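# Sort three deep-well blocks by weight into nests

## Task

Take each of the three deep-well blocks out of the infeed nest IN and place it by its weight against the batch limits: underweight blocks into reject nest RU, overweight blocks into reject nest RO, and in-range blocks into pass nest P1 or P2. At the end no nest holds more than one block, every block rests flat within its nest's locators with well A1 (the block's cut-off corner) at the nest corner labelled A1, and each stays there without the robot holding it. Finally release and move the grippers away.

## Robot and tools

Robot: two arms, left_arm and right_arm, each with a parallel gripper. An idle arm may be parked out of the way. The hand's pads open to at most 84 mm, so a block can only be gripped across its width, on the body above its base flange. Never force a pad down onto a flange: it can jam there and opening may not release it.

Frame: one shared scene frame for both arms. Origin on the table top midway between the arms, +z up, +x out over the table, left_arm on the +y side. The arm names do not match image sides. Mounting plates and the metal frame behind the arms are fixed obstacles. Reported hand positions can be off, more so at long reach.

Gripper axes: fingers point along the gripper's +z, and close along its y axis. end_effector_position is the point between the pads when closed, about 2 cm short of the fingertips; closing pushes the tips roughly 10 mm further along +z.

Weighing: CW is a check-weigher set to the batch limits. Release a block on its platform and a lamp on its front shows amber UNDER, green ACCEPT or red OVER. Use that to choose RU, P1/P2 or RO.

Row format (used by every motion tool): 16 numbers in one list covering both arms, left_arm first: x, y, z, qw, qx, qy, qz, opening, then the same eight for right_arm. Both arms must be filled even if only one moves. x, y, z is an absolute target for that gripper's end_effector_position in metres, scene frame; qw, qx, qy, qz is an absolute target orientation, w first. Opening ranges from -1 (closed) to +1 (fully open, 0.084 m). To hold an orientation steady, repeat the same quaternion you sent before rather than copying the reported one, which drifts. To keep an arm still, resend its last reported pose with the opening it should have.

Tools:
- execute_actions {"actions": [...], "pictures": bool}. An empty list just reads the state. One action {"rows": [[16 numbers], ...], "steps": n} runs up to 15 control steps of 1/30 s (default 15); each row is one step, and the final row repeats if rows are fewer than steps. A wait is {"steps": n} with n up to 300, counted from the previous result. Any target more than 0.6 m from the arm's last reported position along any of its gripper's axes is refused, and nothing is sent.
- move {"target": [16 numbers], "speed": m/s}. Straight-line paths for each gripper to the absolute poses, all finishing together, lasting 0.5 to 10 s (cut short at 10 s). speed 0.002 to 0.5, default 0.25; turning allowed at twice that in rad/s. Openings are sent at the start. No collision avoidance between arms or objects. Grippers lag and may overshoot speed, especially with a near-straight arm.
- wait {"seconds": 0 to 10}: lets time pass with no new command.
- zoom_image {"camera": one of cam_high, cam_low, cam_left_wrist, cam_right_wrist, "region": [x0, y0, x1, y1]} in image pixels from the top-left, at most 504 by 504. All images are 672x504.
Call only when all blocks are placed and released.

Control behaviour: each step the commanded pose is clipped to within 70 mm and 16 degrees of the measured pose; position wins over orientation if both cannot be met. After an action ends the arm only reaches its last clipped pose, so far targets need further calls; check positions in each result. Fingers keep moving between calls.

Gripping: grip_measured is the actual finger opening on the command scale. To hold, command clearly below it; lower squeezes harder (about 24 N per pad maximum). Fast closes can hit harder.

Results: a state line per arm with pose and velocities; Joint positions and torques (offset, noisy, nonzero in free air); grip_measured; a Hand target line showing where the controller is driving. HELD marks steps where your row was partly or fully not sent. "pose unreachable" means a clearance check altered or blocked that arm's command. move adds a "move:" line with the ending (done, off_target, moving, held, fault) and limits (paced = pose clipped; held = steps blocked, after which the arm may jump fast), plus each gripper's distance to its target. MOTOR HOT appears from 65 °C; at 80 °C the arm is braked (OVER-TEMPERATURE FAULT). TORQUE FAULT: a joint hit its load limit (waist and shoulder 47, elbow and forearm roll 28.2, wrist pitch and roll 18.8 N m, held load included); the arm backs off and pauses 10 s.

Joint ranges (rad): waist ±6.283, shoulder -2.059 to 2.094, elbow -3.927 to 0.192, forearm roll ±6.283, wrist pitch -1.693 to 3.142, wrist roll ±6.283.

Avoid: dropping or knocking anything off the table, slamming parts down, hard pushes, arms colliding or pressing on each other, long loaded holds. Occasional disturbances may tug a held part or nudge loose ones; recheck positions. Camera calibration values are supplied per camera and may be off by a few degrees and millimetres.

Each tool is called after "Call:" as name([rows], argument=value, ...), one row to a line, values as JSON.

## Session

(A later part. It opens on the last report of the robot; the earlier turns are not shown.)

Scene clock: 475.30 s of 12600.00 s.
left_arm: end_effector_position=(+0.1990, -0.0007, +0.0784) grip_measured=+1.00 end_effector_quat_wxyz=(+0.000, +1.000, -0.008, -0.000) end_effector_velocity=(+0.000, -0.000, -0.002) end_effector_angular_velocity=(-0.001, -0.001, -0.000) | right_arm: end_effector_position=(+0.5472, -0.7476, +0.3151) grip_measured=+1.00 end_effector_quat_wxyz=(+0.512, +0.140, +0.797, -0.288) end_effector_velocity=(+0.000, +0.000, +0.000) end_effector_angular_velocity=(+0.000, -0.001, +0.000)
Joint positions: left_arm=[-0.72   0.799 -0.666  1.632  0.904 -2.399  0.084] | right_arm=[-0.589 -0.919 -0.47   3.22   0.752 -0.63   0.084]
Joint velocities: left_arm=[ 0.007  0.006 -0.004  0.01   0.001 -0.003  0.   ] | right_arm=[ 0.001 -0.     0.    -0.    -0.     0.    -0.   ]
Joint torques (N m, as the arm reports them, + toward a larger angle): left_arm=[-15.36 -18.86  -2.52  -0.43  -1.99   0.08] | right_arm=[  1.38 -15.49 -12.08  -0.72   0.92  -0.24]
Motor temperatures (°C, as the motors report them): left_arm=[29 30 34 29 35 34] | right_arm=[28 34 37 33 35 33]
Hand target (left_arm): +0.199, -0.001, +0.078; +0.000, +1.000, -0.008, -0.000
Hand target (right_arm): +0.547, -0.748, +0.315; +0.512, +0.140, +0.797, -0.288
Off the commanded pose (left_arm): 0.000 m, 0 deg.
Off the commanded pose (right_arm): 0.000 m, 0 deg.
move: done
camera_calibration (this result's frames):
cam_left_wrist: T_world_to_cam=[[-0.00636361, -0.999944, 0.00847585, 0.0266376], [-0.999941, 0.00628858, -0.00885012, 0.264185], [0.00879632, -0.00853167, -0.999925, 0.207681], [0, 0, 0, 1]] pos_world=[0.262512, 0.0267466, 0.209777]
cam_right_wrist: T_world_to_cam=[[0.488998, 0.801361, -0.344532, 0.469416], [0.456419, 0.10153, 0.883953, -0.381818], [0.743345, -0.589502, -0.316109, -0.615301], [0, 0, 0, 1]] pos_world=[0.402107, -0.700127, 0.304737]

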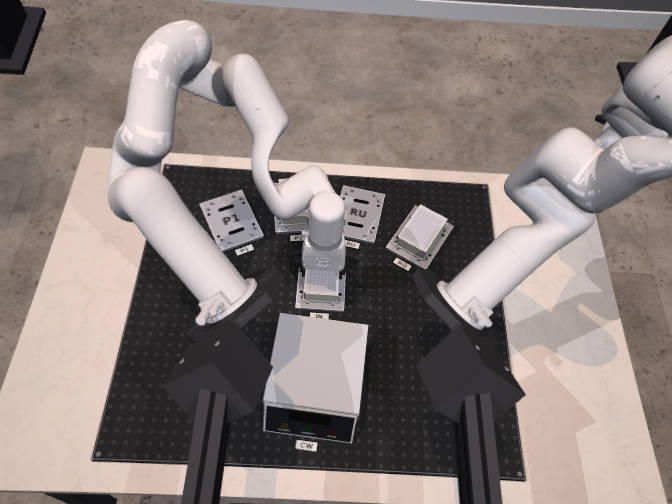

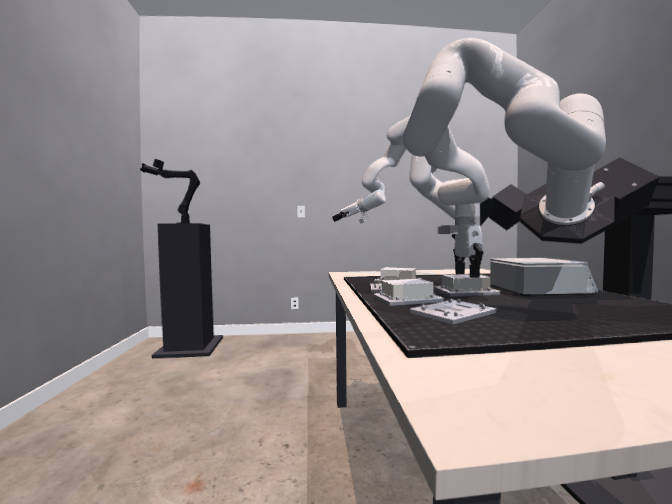

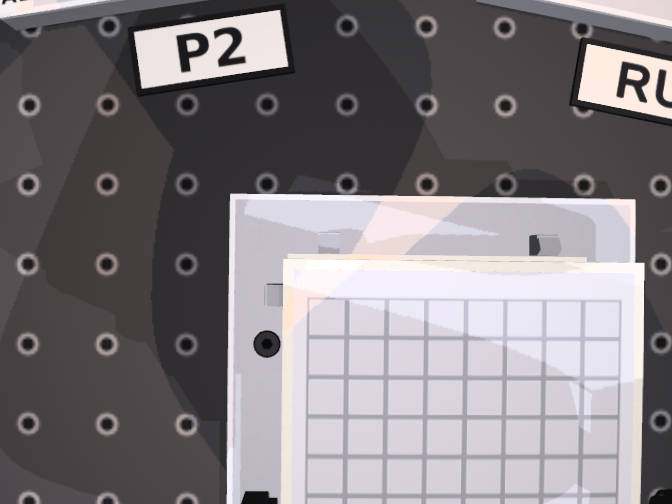

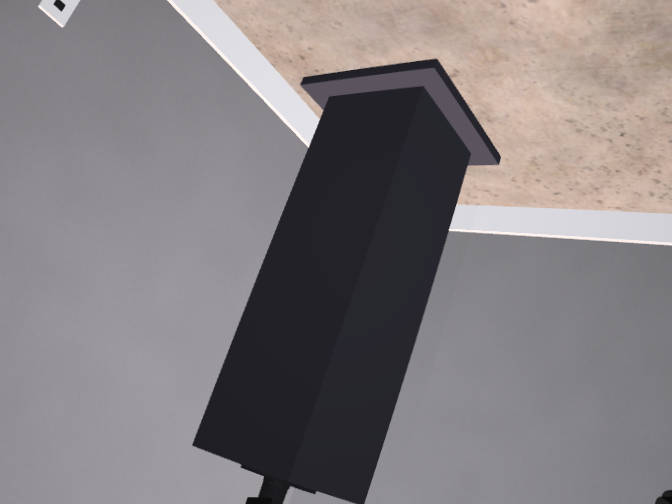

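Call:
move(target=[0.199,-0.0006,0.054,0,1,-0.008,0,1,0.5472,-0.7476,0.3151,0.512,0.140,0.797,-0.288,1], speed=0.012)

Call:
move(target=[0.199,-0.0006,0.054,0,1,-0.008,0,0.2,0.5472,-0.7476,0.3151,0.512,0.140,0.797,-0.288,1], speed=0.012)

Call:
move(target=[0.199,-0.0006,0.175,0,1,-0.008,0,0.2,0.5472,-0.7476,0.3151,0.512,0.140,0.797,-0.288,1], speed=0.06)

Call:
move(target=[-0.0292,0.0006,0.165,0,1,-0.008,0,0.2,0.5472,-0.7476,0.3151,0.512,0.140,0.797,-0.288,1], speed=0.12)

Call:
move(target=[-0.0292,0.0006,0.1436,0,1,-0.008,0,0.2,0.5472,-0.7476,0.3151,0.512,0.140,0.797,-0.288,1], speed=0.008)

Call:
move(target=[-0.0292,0.0006,0.1436,0,1,-0.008,0,1,0.5472,-0.7476,0.3151,0.512,0.140,0.797,-0.288,1], speed=0.008)

Call:
wait(seconds=2)

Scene clock: 497.00 s of 12600.00 s.
left_arm: end_effector_position=(+0.1990, -0.0007, +0.0543) grip_measured=+1.00 end_effector_quat_wxyz=(+0.000, +1.000, -0.008, -0.000) end_effector_velocity=(+0.000, -0.000, -0.003) end_effector_angular_velocity=(-0.000, -0.001, -0.000) | right_arm: end_effector_position=(+0.5472, -0.7476, +0.3151) grip_measured=+1.00 end_effector_quat_wxyz=(+0.512, +0.140, +0.797, -0.288) end_effector_velocity=(-0.000, -0.000, -0.000) end_effector_angular_velocity=(+0.000, +0.001, -0.002)
Joint positions: left_arm=[-0.651  0.858 -0.704  1.715  0.917 -2.425  0.084] | right_arm=[-0.589 -0.919 -0.47   3.22   0.752 -0.63   0.084]
Joint velocities: left_arm=[ 0.007  0.006 -0.004  0.009  0.002 -0.003  0.   ] | right_arm=[-0.001  0.     0.     0.002 -0.    -0.     0.   ]
Joint torques (N m, as the arm reports them, + toward a larger angle): left_arm=[-15.19 -19.    -1.33  -0.29  -2.03   0.12] | right_arm=[  1.76 -15.75 -12.29  -0.48   0.76   0.04]
Motor temperatures (°C, as the motors report them): left_arm=[29 30 33 29 35 34] | right_arm=[28 34 37 33 35 33]
Hand target (left_arm): +0.199, -0.001, +0.054; +0.000, +1.000, -0.008, -0.000
Hand target (right_arm): +0.547, -0.748, +0.315; +0.512, +0.140, +0.797, -0.288
Off the commanded pose (left_arm): 0.000 m, 0 deg.
Off the commanded pose (right_arm): 0.000 m, 0 deg.
After step 90, 16.43 s passed at rest.
move: done
camera_calibration (this result's frames):
cam_left_wrist: T_world_to_cam=[[-0.0063524, -0.999945, 0.00829179, 0.0269122], [-0.99994, 0.00627832, -0.00892941, 0.263969], [0.00887686, -0.00834802, -0.999926, 0.183611], [0, 0, 0, 1]] pos_world=[0.262494, 0.0267862, 0.185731]
cam_right_wrist: T_world_to_cam=[[0.488998, 0.801361, -0.344532, 0.469416], [0.456419, 0.10153, 0.883953, -0.381818], [0.743346, -0.589502, -0.316109, -0.6153], [0, 0, 0, 1]] pos_world=[0.402107, -0.700127, 0.304737]

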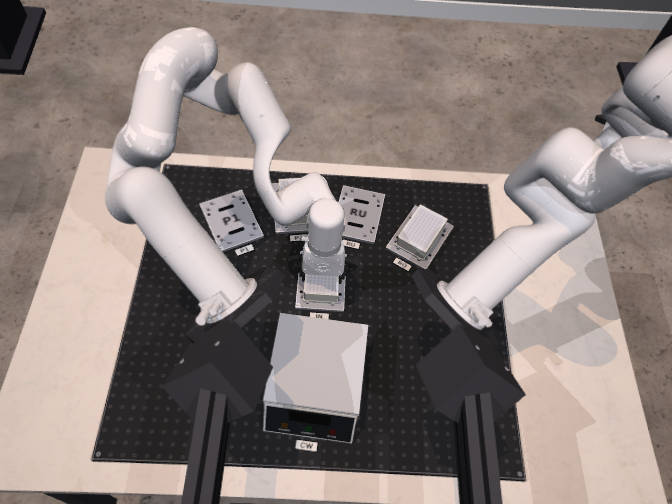

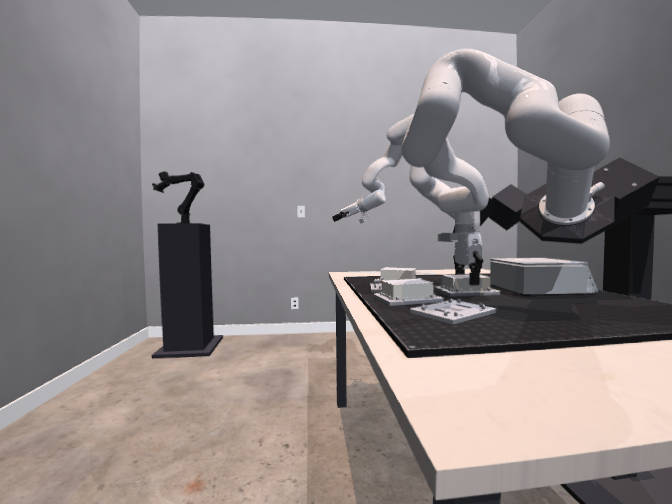

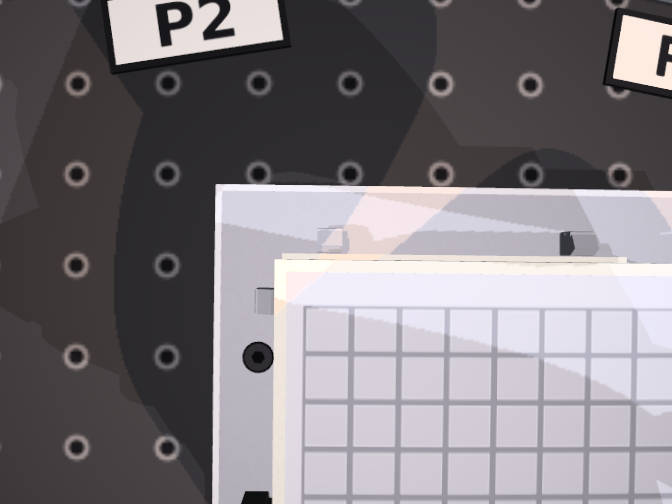

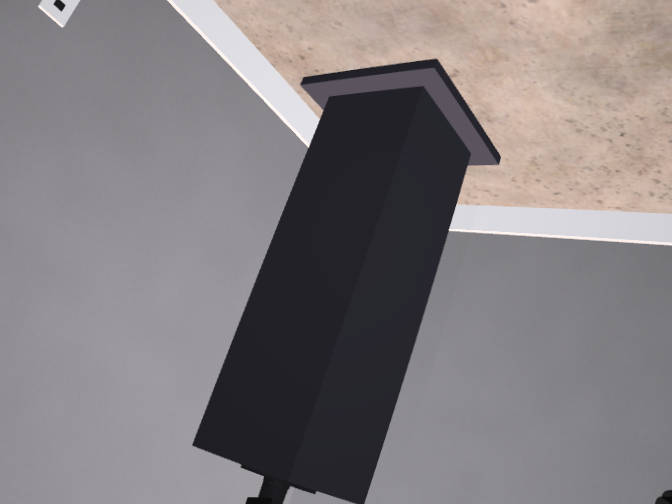

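Scene clock: 497.70 s of 12600.00 s.
left_arm: end_effector_position=(+0.1990, -0.0007, +0.0542) grip_measured=+0.96 end_effector_quat_wxyz=(+0.000, +1.000, -0.008, +0.000) end_effector_velocity=(+0.000, -0.000, +0.000) end_effector_angular_velocity=(-0.000, -0.001, -0.000) | right_arm: end_effector_position=(+0.5472, -0.7476, +0.3151) grip_measured=+1.00 end_effector_quat_wxyz=(+0.512, +0.140, +0.797, -0.288) end_effector_velocity=(-0.000, -0.000, -0.000) end_effector_angular_velocity=(-0.001, +0.001, -0.000)
Joint positions: left_arm=[-0.651  0.858 -0.704  1.716  0.917 -2.425  0.083] | right_arm=[-0.589 -0.919 -0.47   3.22   0.752 -0.63   0.084]
Joint velocities: left_arm=[-0.001  0.    -0.     0.     0.001 -0.001  0.   ] | right_arm=[-0.001  0.     0.    -0.    -0.    -0.     0.   ]
Joint torques (N m, as the arm reports them, + toward a larger angle): left_arm=[-13.11 -16.22  -1.92  -0.36  -1.44   0.18] | right_arm=[  1.08 -16.09 -12.14  -0.46   0.82  -0.25]
Motor temperatures (°C, as the motors report them): left_arm=[29 30 33 29 35 34] | right_arm=[28 34 37 33 35 33]
Hand target (left_arm): +0.199, -0.001, +0.054; +0.000, +1.000, -0.008, -0.000
Hand target (right_arm): +0.547, -0.748, +0.315; +0.512, +0.140, +0.797, -0.288
Off the commanded pose (left_arm): 0.000 m, 0 deg.
Off the commanded pose (right_arm): 0.000 m, 0 deg.
move: done
camera_calibration (this result's frames):
cam_left_wrist: T_world_to_cam=[[-0.00645, -0.999942, 0.00862914, 0.0268584], [-0.999938, 0.00637104, -0.00914648, 0.264015], [0.00909097, -0.00868759, -0.999921, 0.183471], [0, 0, 0, 1]] pos_world=[0.262504, 0.0267687, 0.18564]
cam_right_wrist: T_world_to_cam=[[0.488998, 0.801361, -0.344532, 0.469416], [0.456419, 0.10153, 0.883953, -0.381819], [0.743345, -0.589502, -0.316109, -0.6153], [0, 0, 0, 1]] pos_world=[0.402107, -0.700127, 0.304737]

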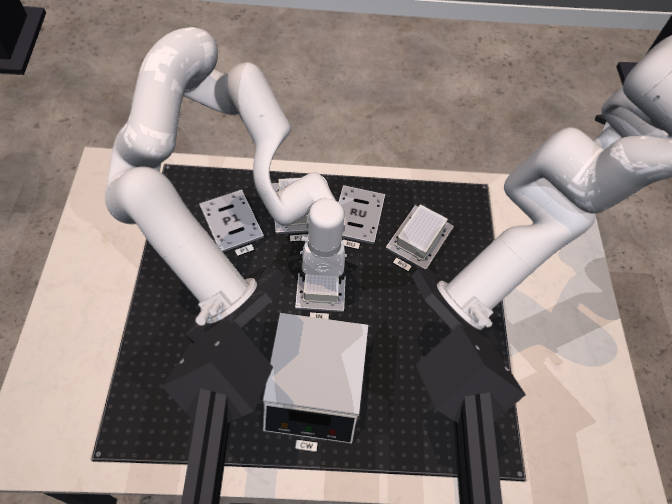

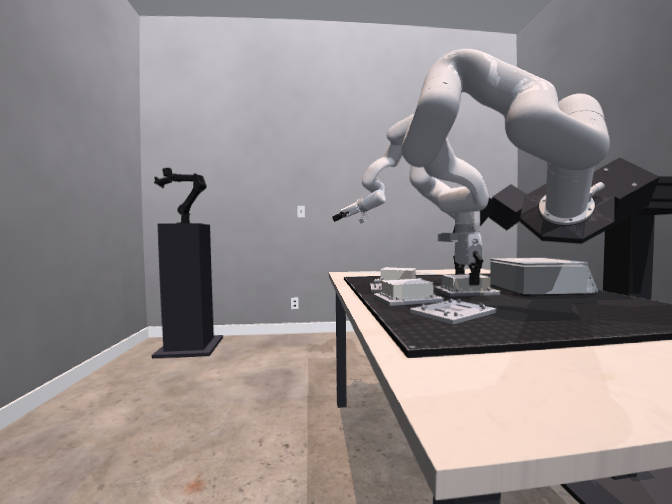

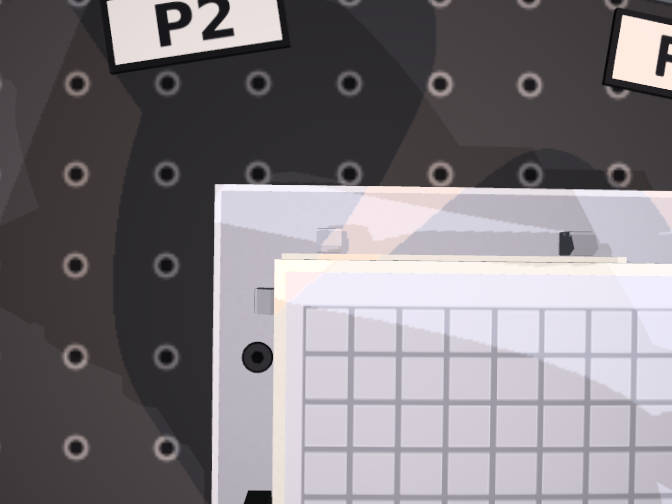

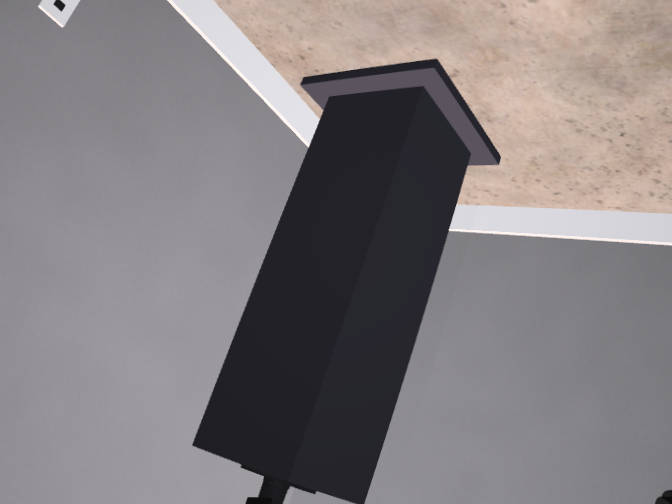

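Scene clock: 500.20 s of 12600.00 s.
left_arm: end_effector_position=(+0.1990, -0.0002, +0.1745) grip_measured=+0.96 end_effector_quat_wxyz=(-0.000, +1.000, -0.008, +0.000) end_effector_velocity=(+0.000, +0.000, +0.002) end_effector_angular_velocity=(+0.001, -0.000, +0.001) | right_arm: end_effector_position=(+0.5472, -0.7476, +0.3151) grip_measured=+1.00 end_effector_quat_wxyz=(+0.512, +0.140, +0.797, -0.288) end_effector_velocity=(-0.000, +0.000, -0.000) end_effector_angular_velocity=(-0.000, +0.001, +0.001)
Joint positions: left_arm=[-0.999  0.557 -0.557  1.247  0.905 -2.229  0.083] | right_arm=[-0.589 -0.919 -0.47   3.22   0.752 -0.63   0.084]
Joint velocities: left_arm=[-0.006 -0.005  0.    -0.011  0.003  0.006  0.   ] | right_arm=[-0.     0.     0.    -0.001 -0.     0.    -0.   ]
Joint torques (N m, as the arm reports them, + toward a larger angle): left_arm=[-13.8  -18.91  -9.14  -0.63  -2.2    0.09] | right_arm=[  2.13 -15.65 -12.    -0.61   1.01  -0.06]
Motor temperatures (°C, as the motors report them): left_arm=[29 30 33 29 35 34] | right_arm=[28 34 37 33 35 33]
Hand target (left_arm): +0.199, -0.000, +0.175; -0.000, +1.000, -0.008, +0.000
Hand target (right_arm): +0.547, -0.748, +0.315; +0.512, +0.140, +0.797, -0.288
Off the commanded pose (left_arm): 0.001 m, 0 deg.
Off the commanded pose (right_arm): 0.000 m, 0 deg.
move: done
camera_calibration (this result's frames):
cam_left_wrist: T_world_to_cam=[[-0.00636207, -0.999954, 0.00724365, 0.026531], [-0.999934, 0.00629223, -0.00962349, 0.265167], [0.00957747, -0.00730439, -0.999927, 0.30366], [0, 0, 0, 1]] pos_world=[0.26241, 0.0270793, 0.305998]
cam_right_wrist: T_world_to_cam=[[0.488998, 0.801361, -0.344532, 0.469416], [0.456419, 0.10153, 0.883953, -0.381818], [0.743346, -0.589502, -0.316109, -0.6153], [0, 0, 0, 1]] pos_world=[0.402107, -0.700127, 0.304737]

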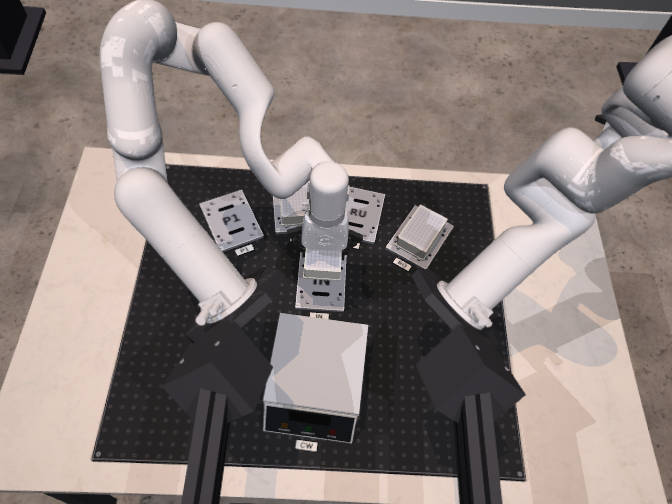

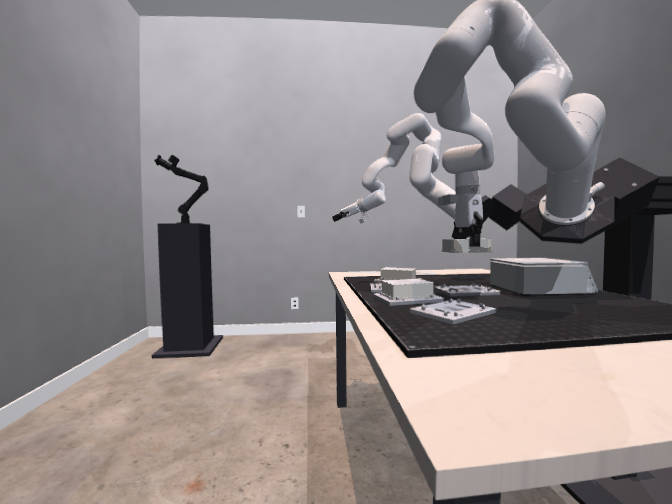

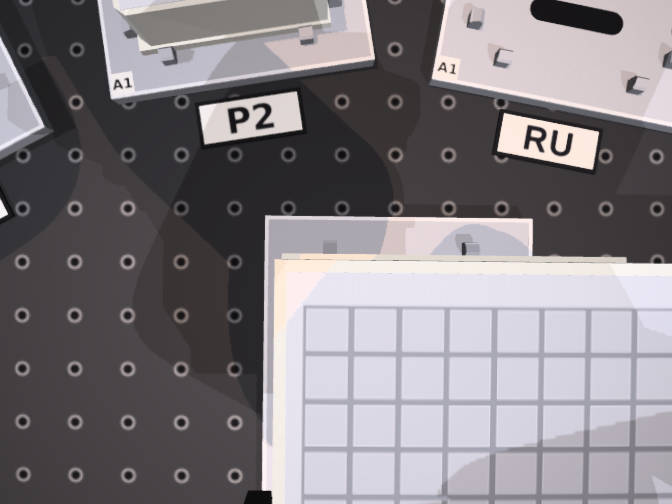

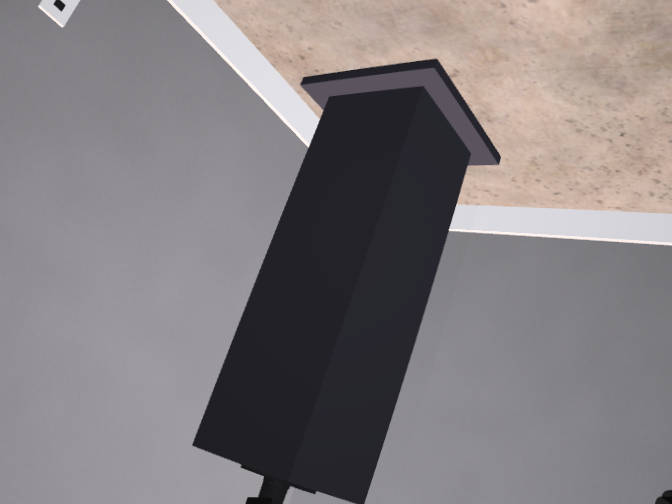

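Scene clock: 502.70 s of 12600.00 s.
left_arm: end_effector_position=(-0.0285, +0.0013, +0.1644) grip_measured=+0.96 end_effector_quat_wxyz=(+0.000, +1.000, -0.008, +0.000) end_effector_velocity=(-0.002, +0.000, +0.000) end_effector_angular_velocity=(+0.005, -0.002, -0.001) | right_arm: end_effector_position=(+0.5472, -0.7476, +0.3151) grip_measured=+1.00 end_effector_quat_wxyz=(+0.512, +0.140, +0.797, -0.288) end_effector_velocity=(+0.000, +0.000, -0.000) end_effector_angular_velocity=(-0.000, +0.000, +0.001)
Joint positions: left_arm=[-1.665  1.059 -0.634  0.901  0.584 -2.655  0.083] | right_arm=[-0.589 -0.919 -0.47   3.22   0.752 -0.63   0.084]
Joint velocities: left_arm=[-0.012  0.004 -0.004 -0.022 -0.001  0.011  0.   ] | right_arm=[ 0.     0.    -0.    -0.    -0.    -0.001  0.   ]
Joint torques (N m, as the arm reports them, + toward a larger angle): left_arm=[ -7.72 -27.21 -12.45  -0.39  -2.34   0.37] | right_arm=[  1.1  -15.35 -12.03  -0.55   0.65  -0.34]
Motor temperatures (°C, as the motors report them): left_arm=[29 30 33 29 35 34] | right_arm=[28 34 37 33 35 33]
Hand target (left_arm): -0.029, +0.001, +0.164; -0.000, +1.000, -0.008, +0.000
Hand target (right_arm): +0.547, -0.748, +0.315; +0.512, +0.140, +0.797, -0.288
Off the commanded pose (left_arm): 0.001 m, 0 deg.
Off the commanded pose (right_arm): 0.000 m, 0 deg.
move: done
camera_calibration (this result's frames):
cam_left_wrist: T_world_to_cam=[[-0.00592639, -0.999947, 0.00836667, 0.026542], [-0.999942, 0.00585023, -0.00909777, 0.0375458], [0.00904835, -0.00842009, -0.999924, 0.295711], [0, 0, 0, 1]] pos_world=[0.0350252, 0.0288108, 0.295808]
cam_right_wrist: T_world_to_cam=[[0.488998, 0.801361, -0.344532, 0.469416], [0.456419, 0.10153, 0.883953, -0.381818], [0.743345, -0.589502, -0.316109, -0.6153], [0, 0, 0, 1]] pos_world=[0.402107, -0.700127, 0.304737]

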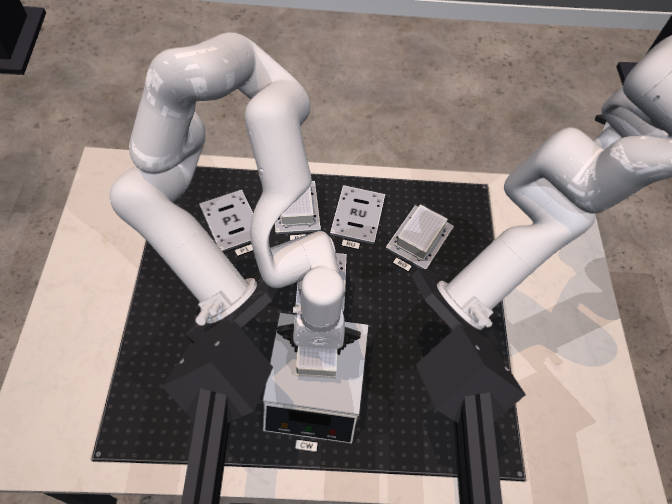

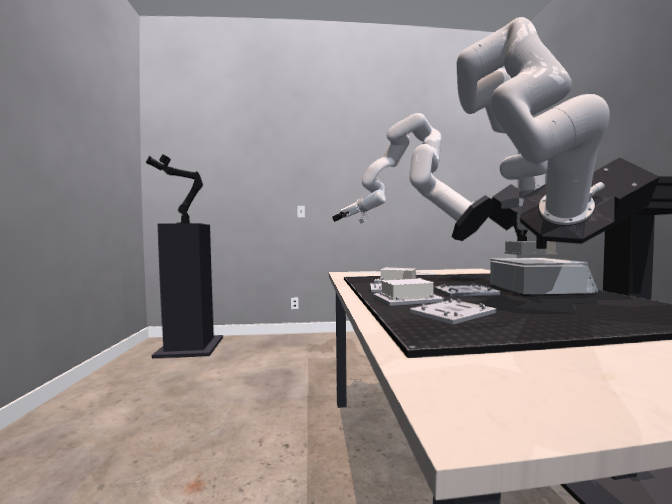

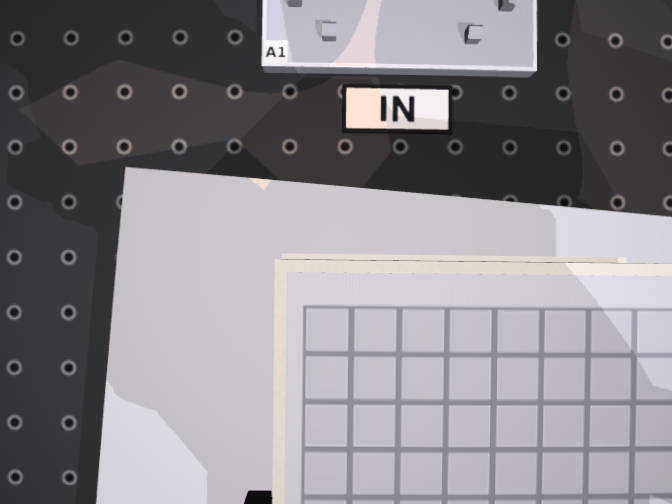

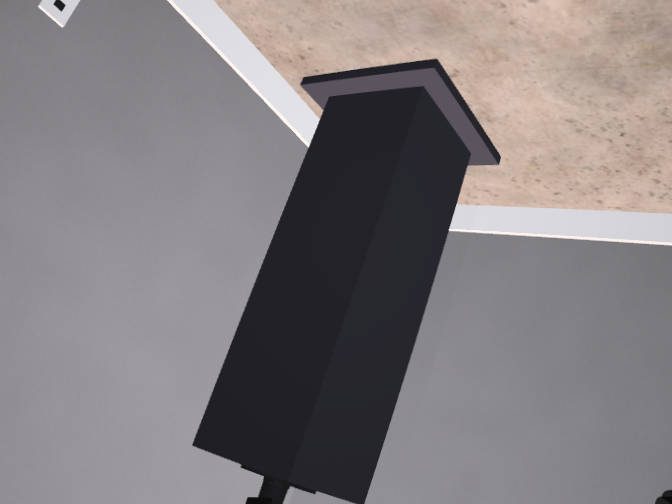

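Scene clock: 505.53 s of 12600.00 s.
left_arm: end_effector_position=(-0.0292, +0.0006, +0.1439) grip_measured=+0.96 end_effector_quat_wxyz=(-0.000, +1.000, -0.008, -0.000) end_effector_velocity=(+0.000, -0.000, -0.002) end_effector_angular_velocity=(-0.001, -0.000, +0.000) | right_arm: end_effector_position=(+0.5472, -0.7476, +0.3151) grip_measured=+1.00 end_effector_quat_wxyz=(+0.512, +0.140, +0.797, -0.288) end_effector_velocity=(+0.000, +0.000, +0.000) end_effector_angular_velocity=(+0.001, -0.001, +0.002)
Joint positions: left_arm=[-1.602  1.127 -0.662  1.03   0.583 -2.741  0.083] | right_arm=[-0.589 -0.919 -0.47   3.22   0.752 -0.63   0.084]
Joint velocities: left_arm=[ 0.007  0.007 -0.003  0.015  0.001 -0.01  -0.   ] | right_arm=[ 0.001 -0.    -0.    -0.002 -0.     0.001  0.   ]
Joint torques (N m, as the arm reports them, + toward a larger angle): left_arm=[ -8.84 -27.22 -11.23  -0.94  -2.37   0.02] | right_arm=[  1.43 -15.08 -12.58  -0.71   1.03  -0.24]
Motor temperatures (°C, as the motors report them): left_arm=[29 30 33 29 35 34] | right_arm=[28 34 37 33 35 33]
Hand target (left_arm): -0.029, +0.001, +0.144; +0.000, +1.000, -0.008, -0.000
Hand target (right_arm): +0.547, -0.748, +0.315; +0.512, +0.140, +0.797, -0.288
Off the commanded pose (left_arm): 0.000 m, 0 deg.
Off the commanded pose (right_arm): 0.000 m, 0 deg.
move: done
camera_calibration (this result's frames):
cam_left_wrist: T_world_to_cam=[[-0.00648172, -0.999946, 0.0081548, 0.0260266], [-0.99994, 0.00640891, -0.00892342, 0.0365739], [0.00887067, -0.00821214, -0.999927, 0.275209], [0, 0, 0, 1]] pos_world=[0.0342991, 0.0280509, 0.275303]
cam_right_wrist: T_world_to_cam=[[0.488998, 0.801361, -0.344532, 0.469416], [0.456419, 0.10153, 0.883953, -0.381818], [0.743345, -0.589502, -0.316109, -0.6153], [0, 0, 0, 1]] pos_world=[0.402107, -0.700127, 0.304737]

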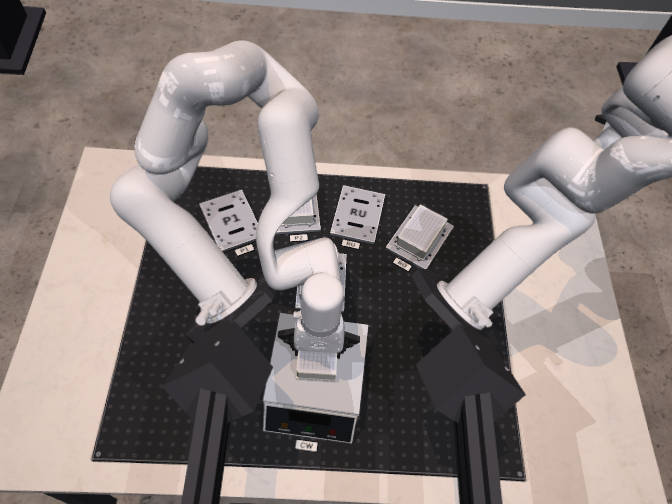

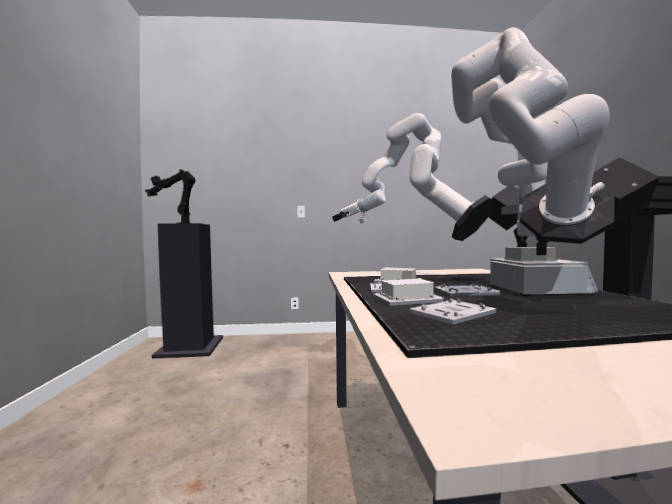

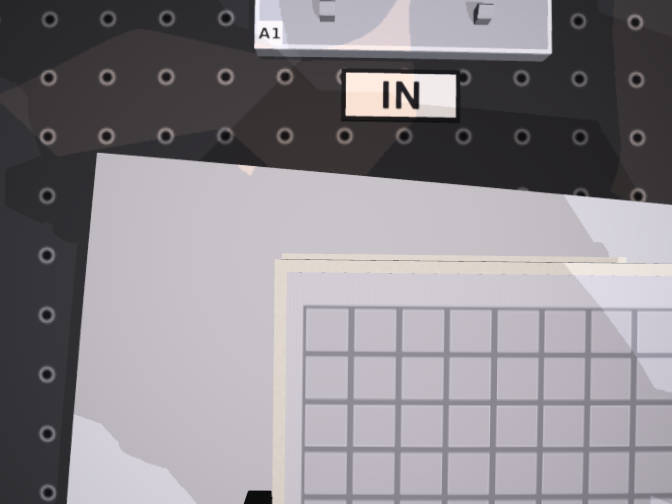

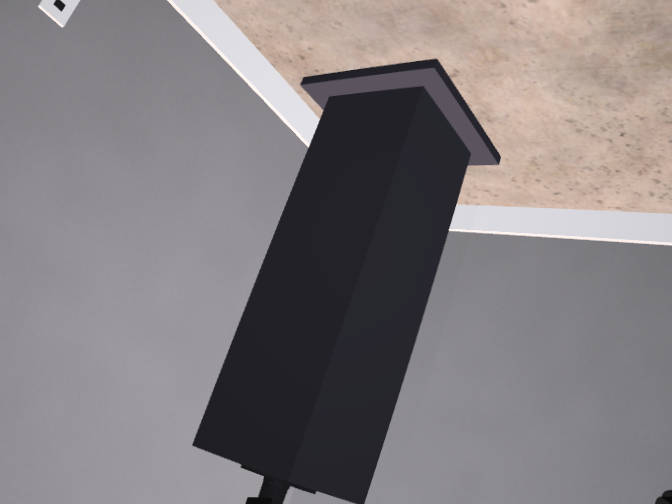

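Scene clock: 506.23 s of 12600.00 s.
left_arm: end_effector_position=(-0.0292, +0.0006, +0.1436) grip_measured=+1.00 end_effector_quat_wxyz=(+0.000, +1.000, -0.008, -0.000) end_effector_velocity=(-0.000, +0.000, -0.000) end_effector_angular_velocity=(-0.000, +0.001, -0.000) | right_arm: end_effector_position=(+0.5472, -0.7476, +0.3151) grip_measured=+1.00 end_effector_quat_wxyz=(+0.512, +0.140, +0.797, -0.288) end_effector_velocity=(+0.000, +0.000, +0.000) end_effector_angular_velocity=(+0.002, -0.001, +0.000)
Joint positions: left_arm=[-1.601  1.128 -0.663  1.032  0.584 -2.742  0.084] | right_arm=[-0.589 -0.919 -0.47   3.22   0.752 -0.63   0.084]
Joint velocities: left_arm=[ 0.001  0.001  0.     0.001 -0.001 -0.001  0.   ] | right_arm=[ 0.001 -0.    -0.     0.001 -0.     0.    -0.   ]
Joint torques (N m, as the arm reports them, + toward a larger angle): left_arm=[ -8.67 -27.   -10.72  -0.35  -2.07  -0.07] | right_arm=[  1.1  -15.69 -12.15  -0.12   0.84  -0.42]
Motor temperatures (°C, as the motors report them): left_arm=[29 30 33 29 35 34] | right_arm=[28 34 37 33 35 33]
Hand target (left_arm): -0.029, +0.001, +0.144; +0.000, +1.000, -0.008, -0.000
Hand target (right_arm): +0.547, -0.748, +0.315; +0.512, +0.140, +0.797, -0.288
Off the commanded pose (left_arm): 0.000 m, 0 deg.
Off the commanded pose (right_arm): 0.000 m, 0 deg.
move: done
camera_calibration (this result's frames):
cam_left_wrist: T_world_to_cam=[[-0.00634725, -0.999946, 0.00824413, 0.0259584], [-0.999939, 0.00627268, -0.00903921, 0.036604], [0.00898701, -0.00830101, -0.999925, 0.274982], [0, 0, 0, 1]] pos_world=[0.0342953, 0.02801, 0.275078]
cam_right_wrist: T_world_to_cam=[[0.488998, 0.801361, -0.344532, 0.469416], [0.456419, 0.10153, 0.883953, -0.381818], [0.743346, -0.589502, -0.316109, -0.6153], [0, 0, 0, 1]] pos_world=[0.402107, -0.700127, 0.304737]

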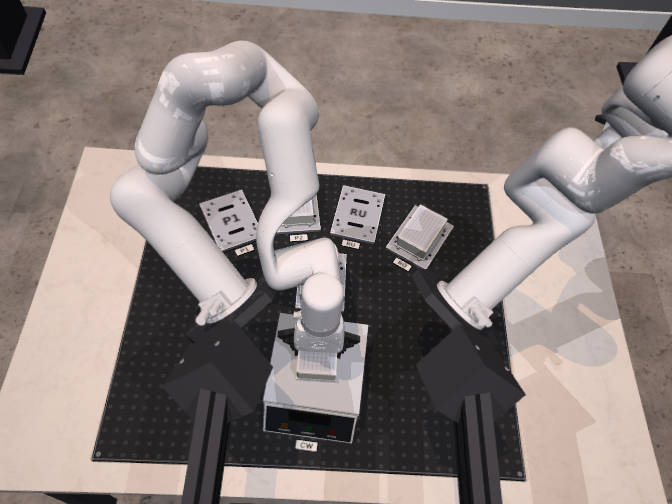

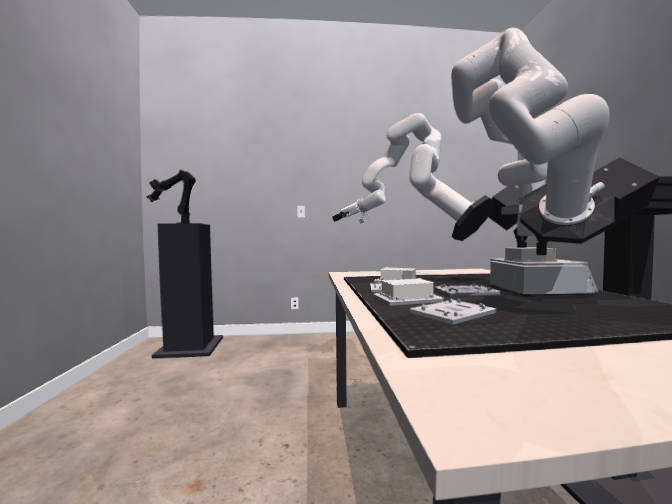

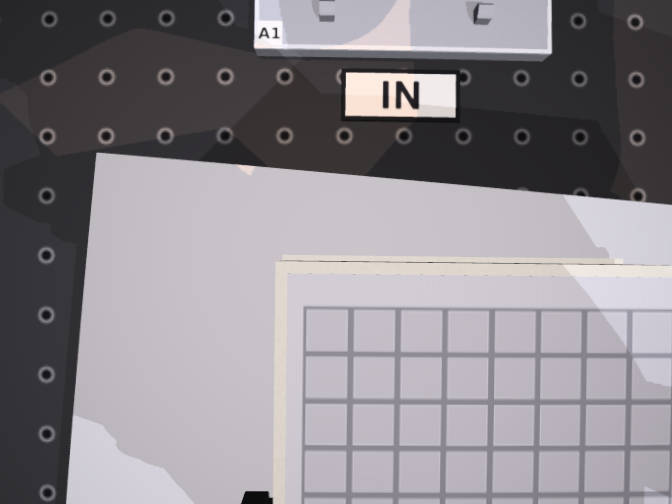

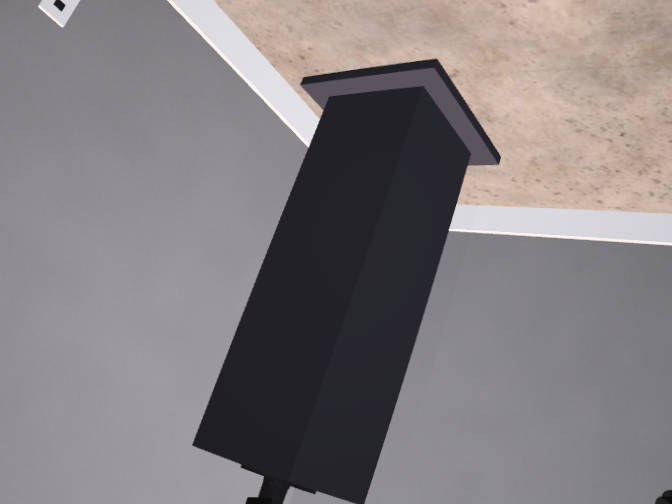

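Scene clock: 508.23 s of 12600.00 s.
left_arm: end_effector_position=(-0.0292, +0.0006, +0.1436) grip_measured=+1.00 end_effector_quat_wxyz=(+0.000, +1.000, -0.008, -0.000) end_effector_velocity=(-0.000, +0.000, -0.000) end_effector_angular_velocity=(+0.001, +0.003, +0.001) | right_arm: end_effector_position=(+0.5472, -0.7476, +0.3151) grip_measured=+1.00 end_effector_quat_wxyz=(+0.512, +0.140, +0.797, -0.288) end_effector_velocity=(-0.001, -0.001, -0.000) end_effector_angular_velocity=(-0.001, +0.001, -0.002)
Joint positions: left_arm=[-1.601  1.128 -0.663  1.032  0.584 -2.742  0.084] | right_arm=[-0.589 -0.919 -0.47   3.22   0.752 -0.63   0.084]
Joint velocities: left_arm=[ 0.002  0.     0.001 -0.    -0.002 -0.     0.   ] | right_arm=[-0.003 -0.    -0.     0.    -0.     0.    -0.   ]
Joint torques (N m, as the arm reports them, + toward a larger angle): left_arm=[ -8.55 -26.72 -10.68  -0.47  -2.1    0.02] | right_arm=[  1.72 -15.67 -11.65  -0.45   1.02  -0.11]
Motor temperatures (°C, as the motors report them): left_arm=[29 30 33 29 35 34] | right_arm=[28 34 37 33 35 33]
Hand target (left_arm): -0.029, +0.001, +0.144; +0.000, +1.000, -0.008, -0.000
Hand target (right_arm): +0.547, -0.748, +0.315; +0.512, +0.140, +0.797, -0.288
Off the commanded pose (left_arm): 0.000 m, 0 deg.
Off the commanded pose (right_arm): 0.000 m, 0 deg.
Steps of this call (steps 1 to 60: nothing new was sent). Readings (end_effector_position):
1: left_arm (-0.0292, +0.0006, +0.1436) | right_arm (+0.5472, -0.7476, +0.3151)
2: left_arm (-0.0292, +0.0006, +0.1436) | right_arm (+0.5472, -0.7476, +0.3151)
4: left_arm (-0.0292, +0.0006, +0.1436) | right_arm (+0.5472, -0.7476, +0.3151)
8: left_arm (-0.0292, +0.0006, +0.1436) | right_arm (+0.5472, -0.7476, +0.3151)
60: the state above
camera_calibration (this result's frames):
cam_left_wrist: T_world_to_cam=[[-0.00636917, -0.999946, 0.00816963, 0.0260016], [-0.999939, 0.00629497, -0.00907644, 0.0366119], [0.00902453, -0.00822694, -0.999925, 0.274946], [0, 0, 0, 1]] pos_world=[0.0342941, 0.0280317, 0.275046]
cam_right_wrist: T_world_to_cam=[[0.488998, 0.801361, -0.344532, 0.469416], [0.456419, 0.10153, 0.883953, -0.381818], [0.743345, -0.589502, -0.316109, -0.615301], [0, 0, 0, 1]] pos_world=[0.402107, -0.700127, 0.304737]

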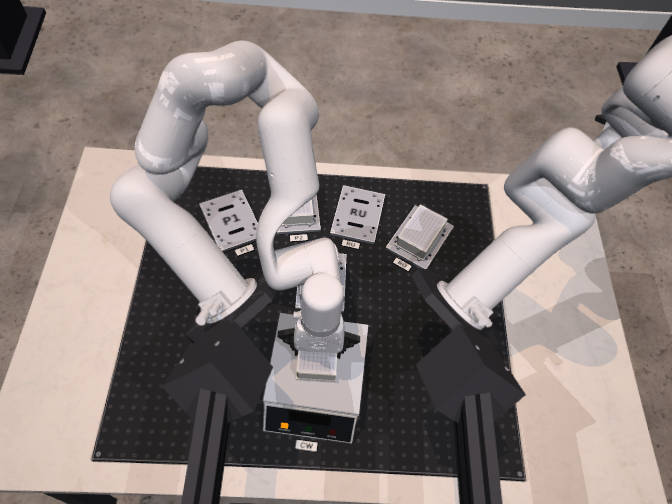

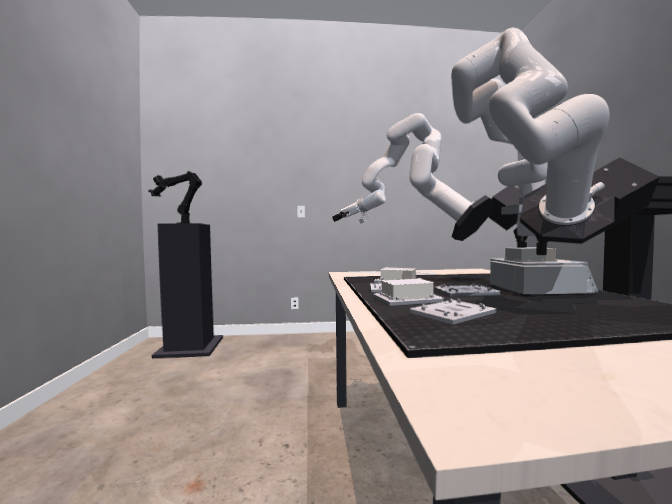

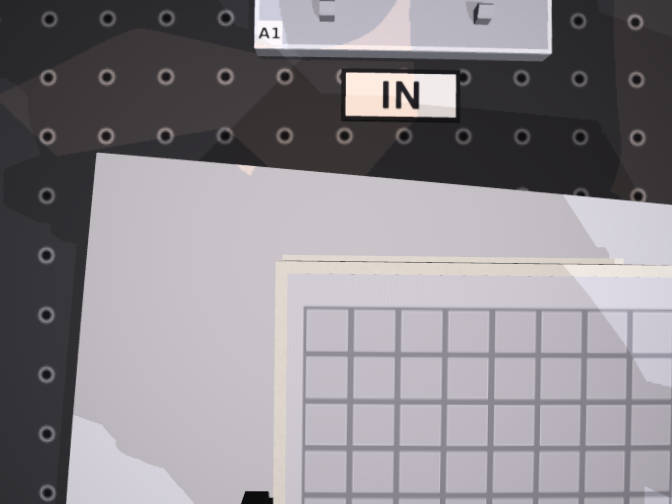

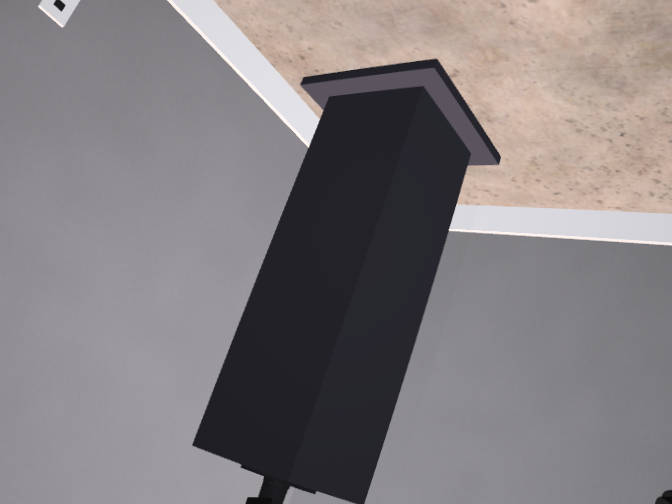

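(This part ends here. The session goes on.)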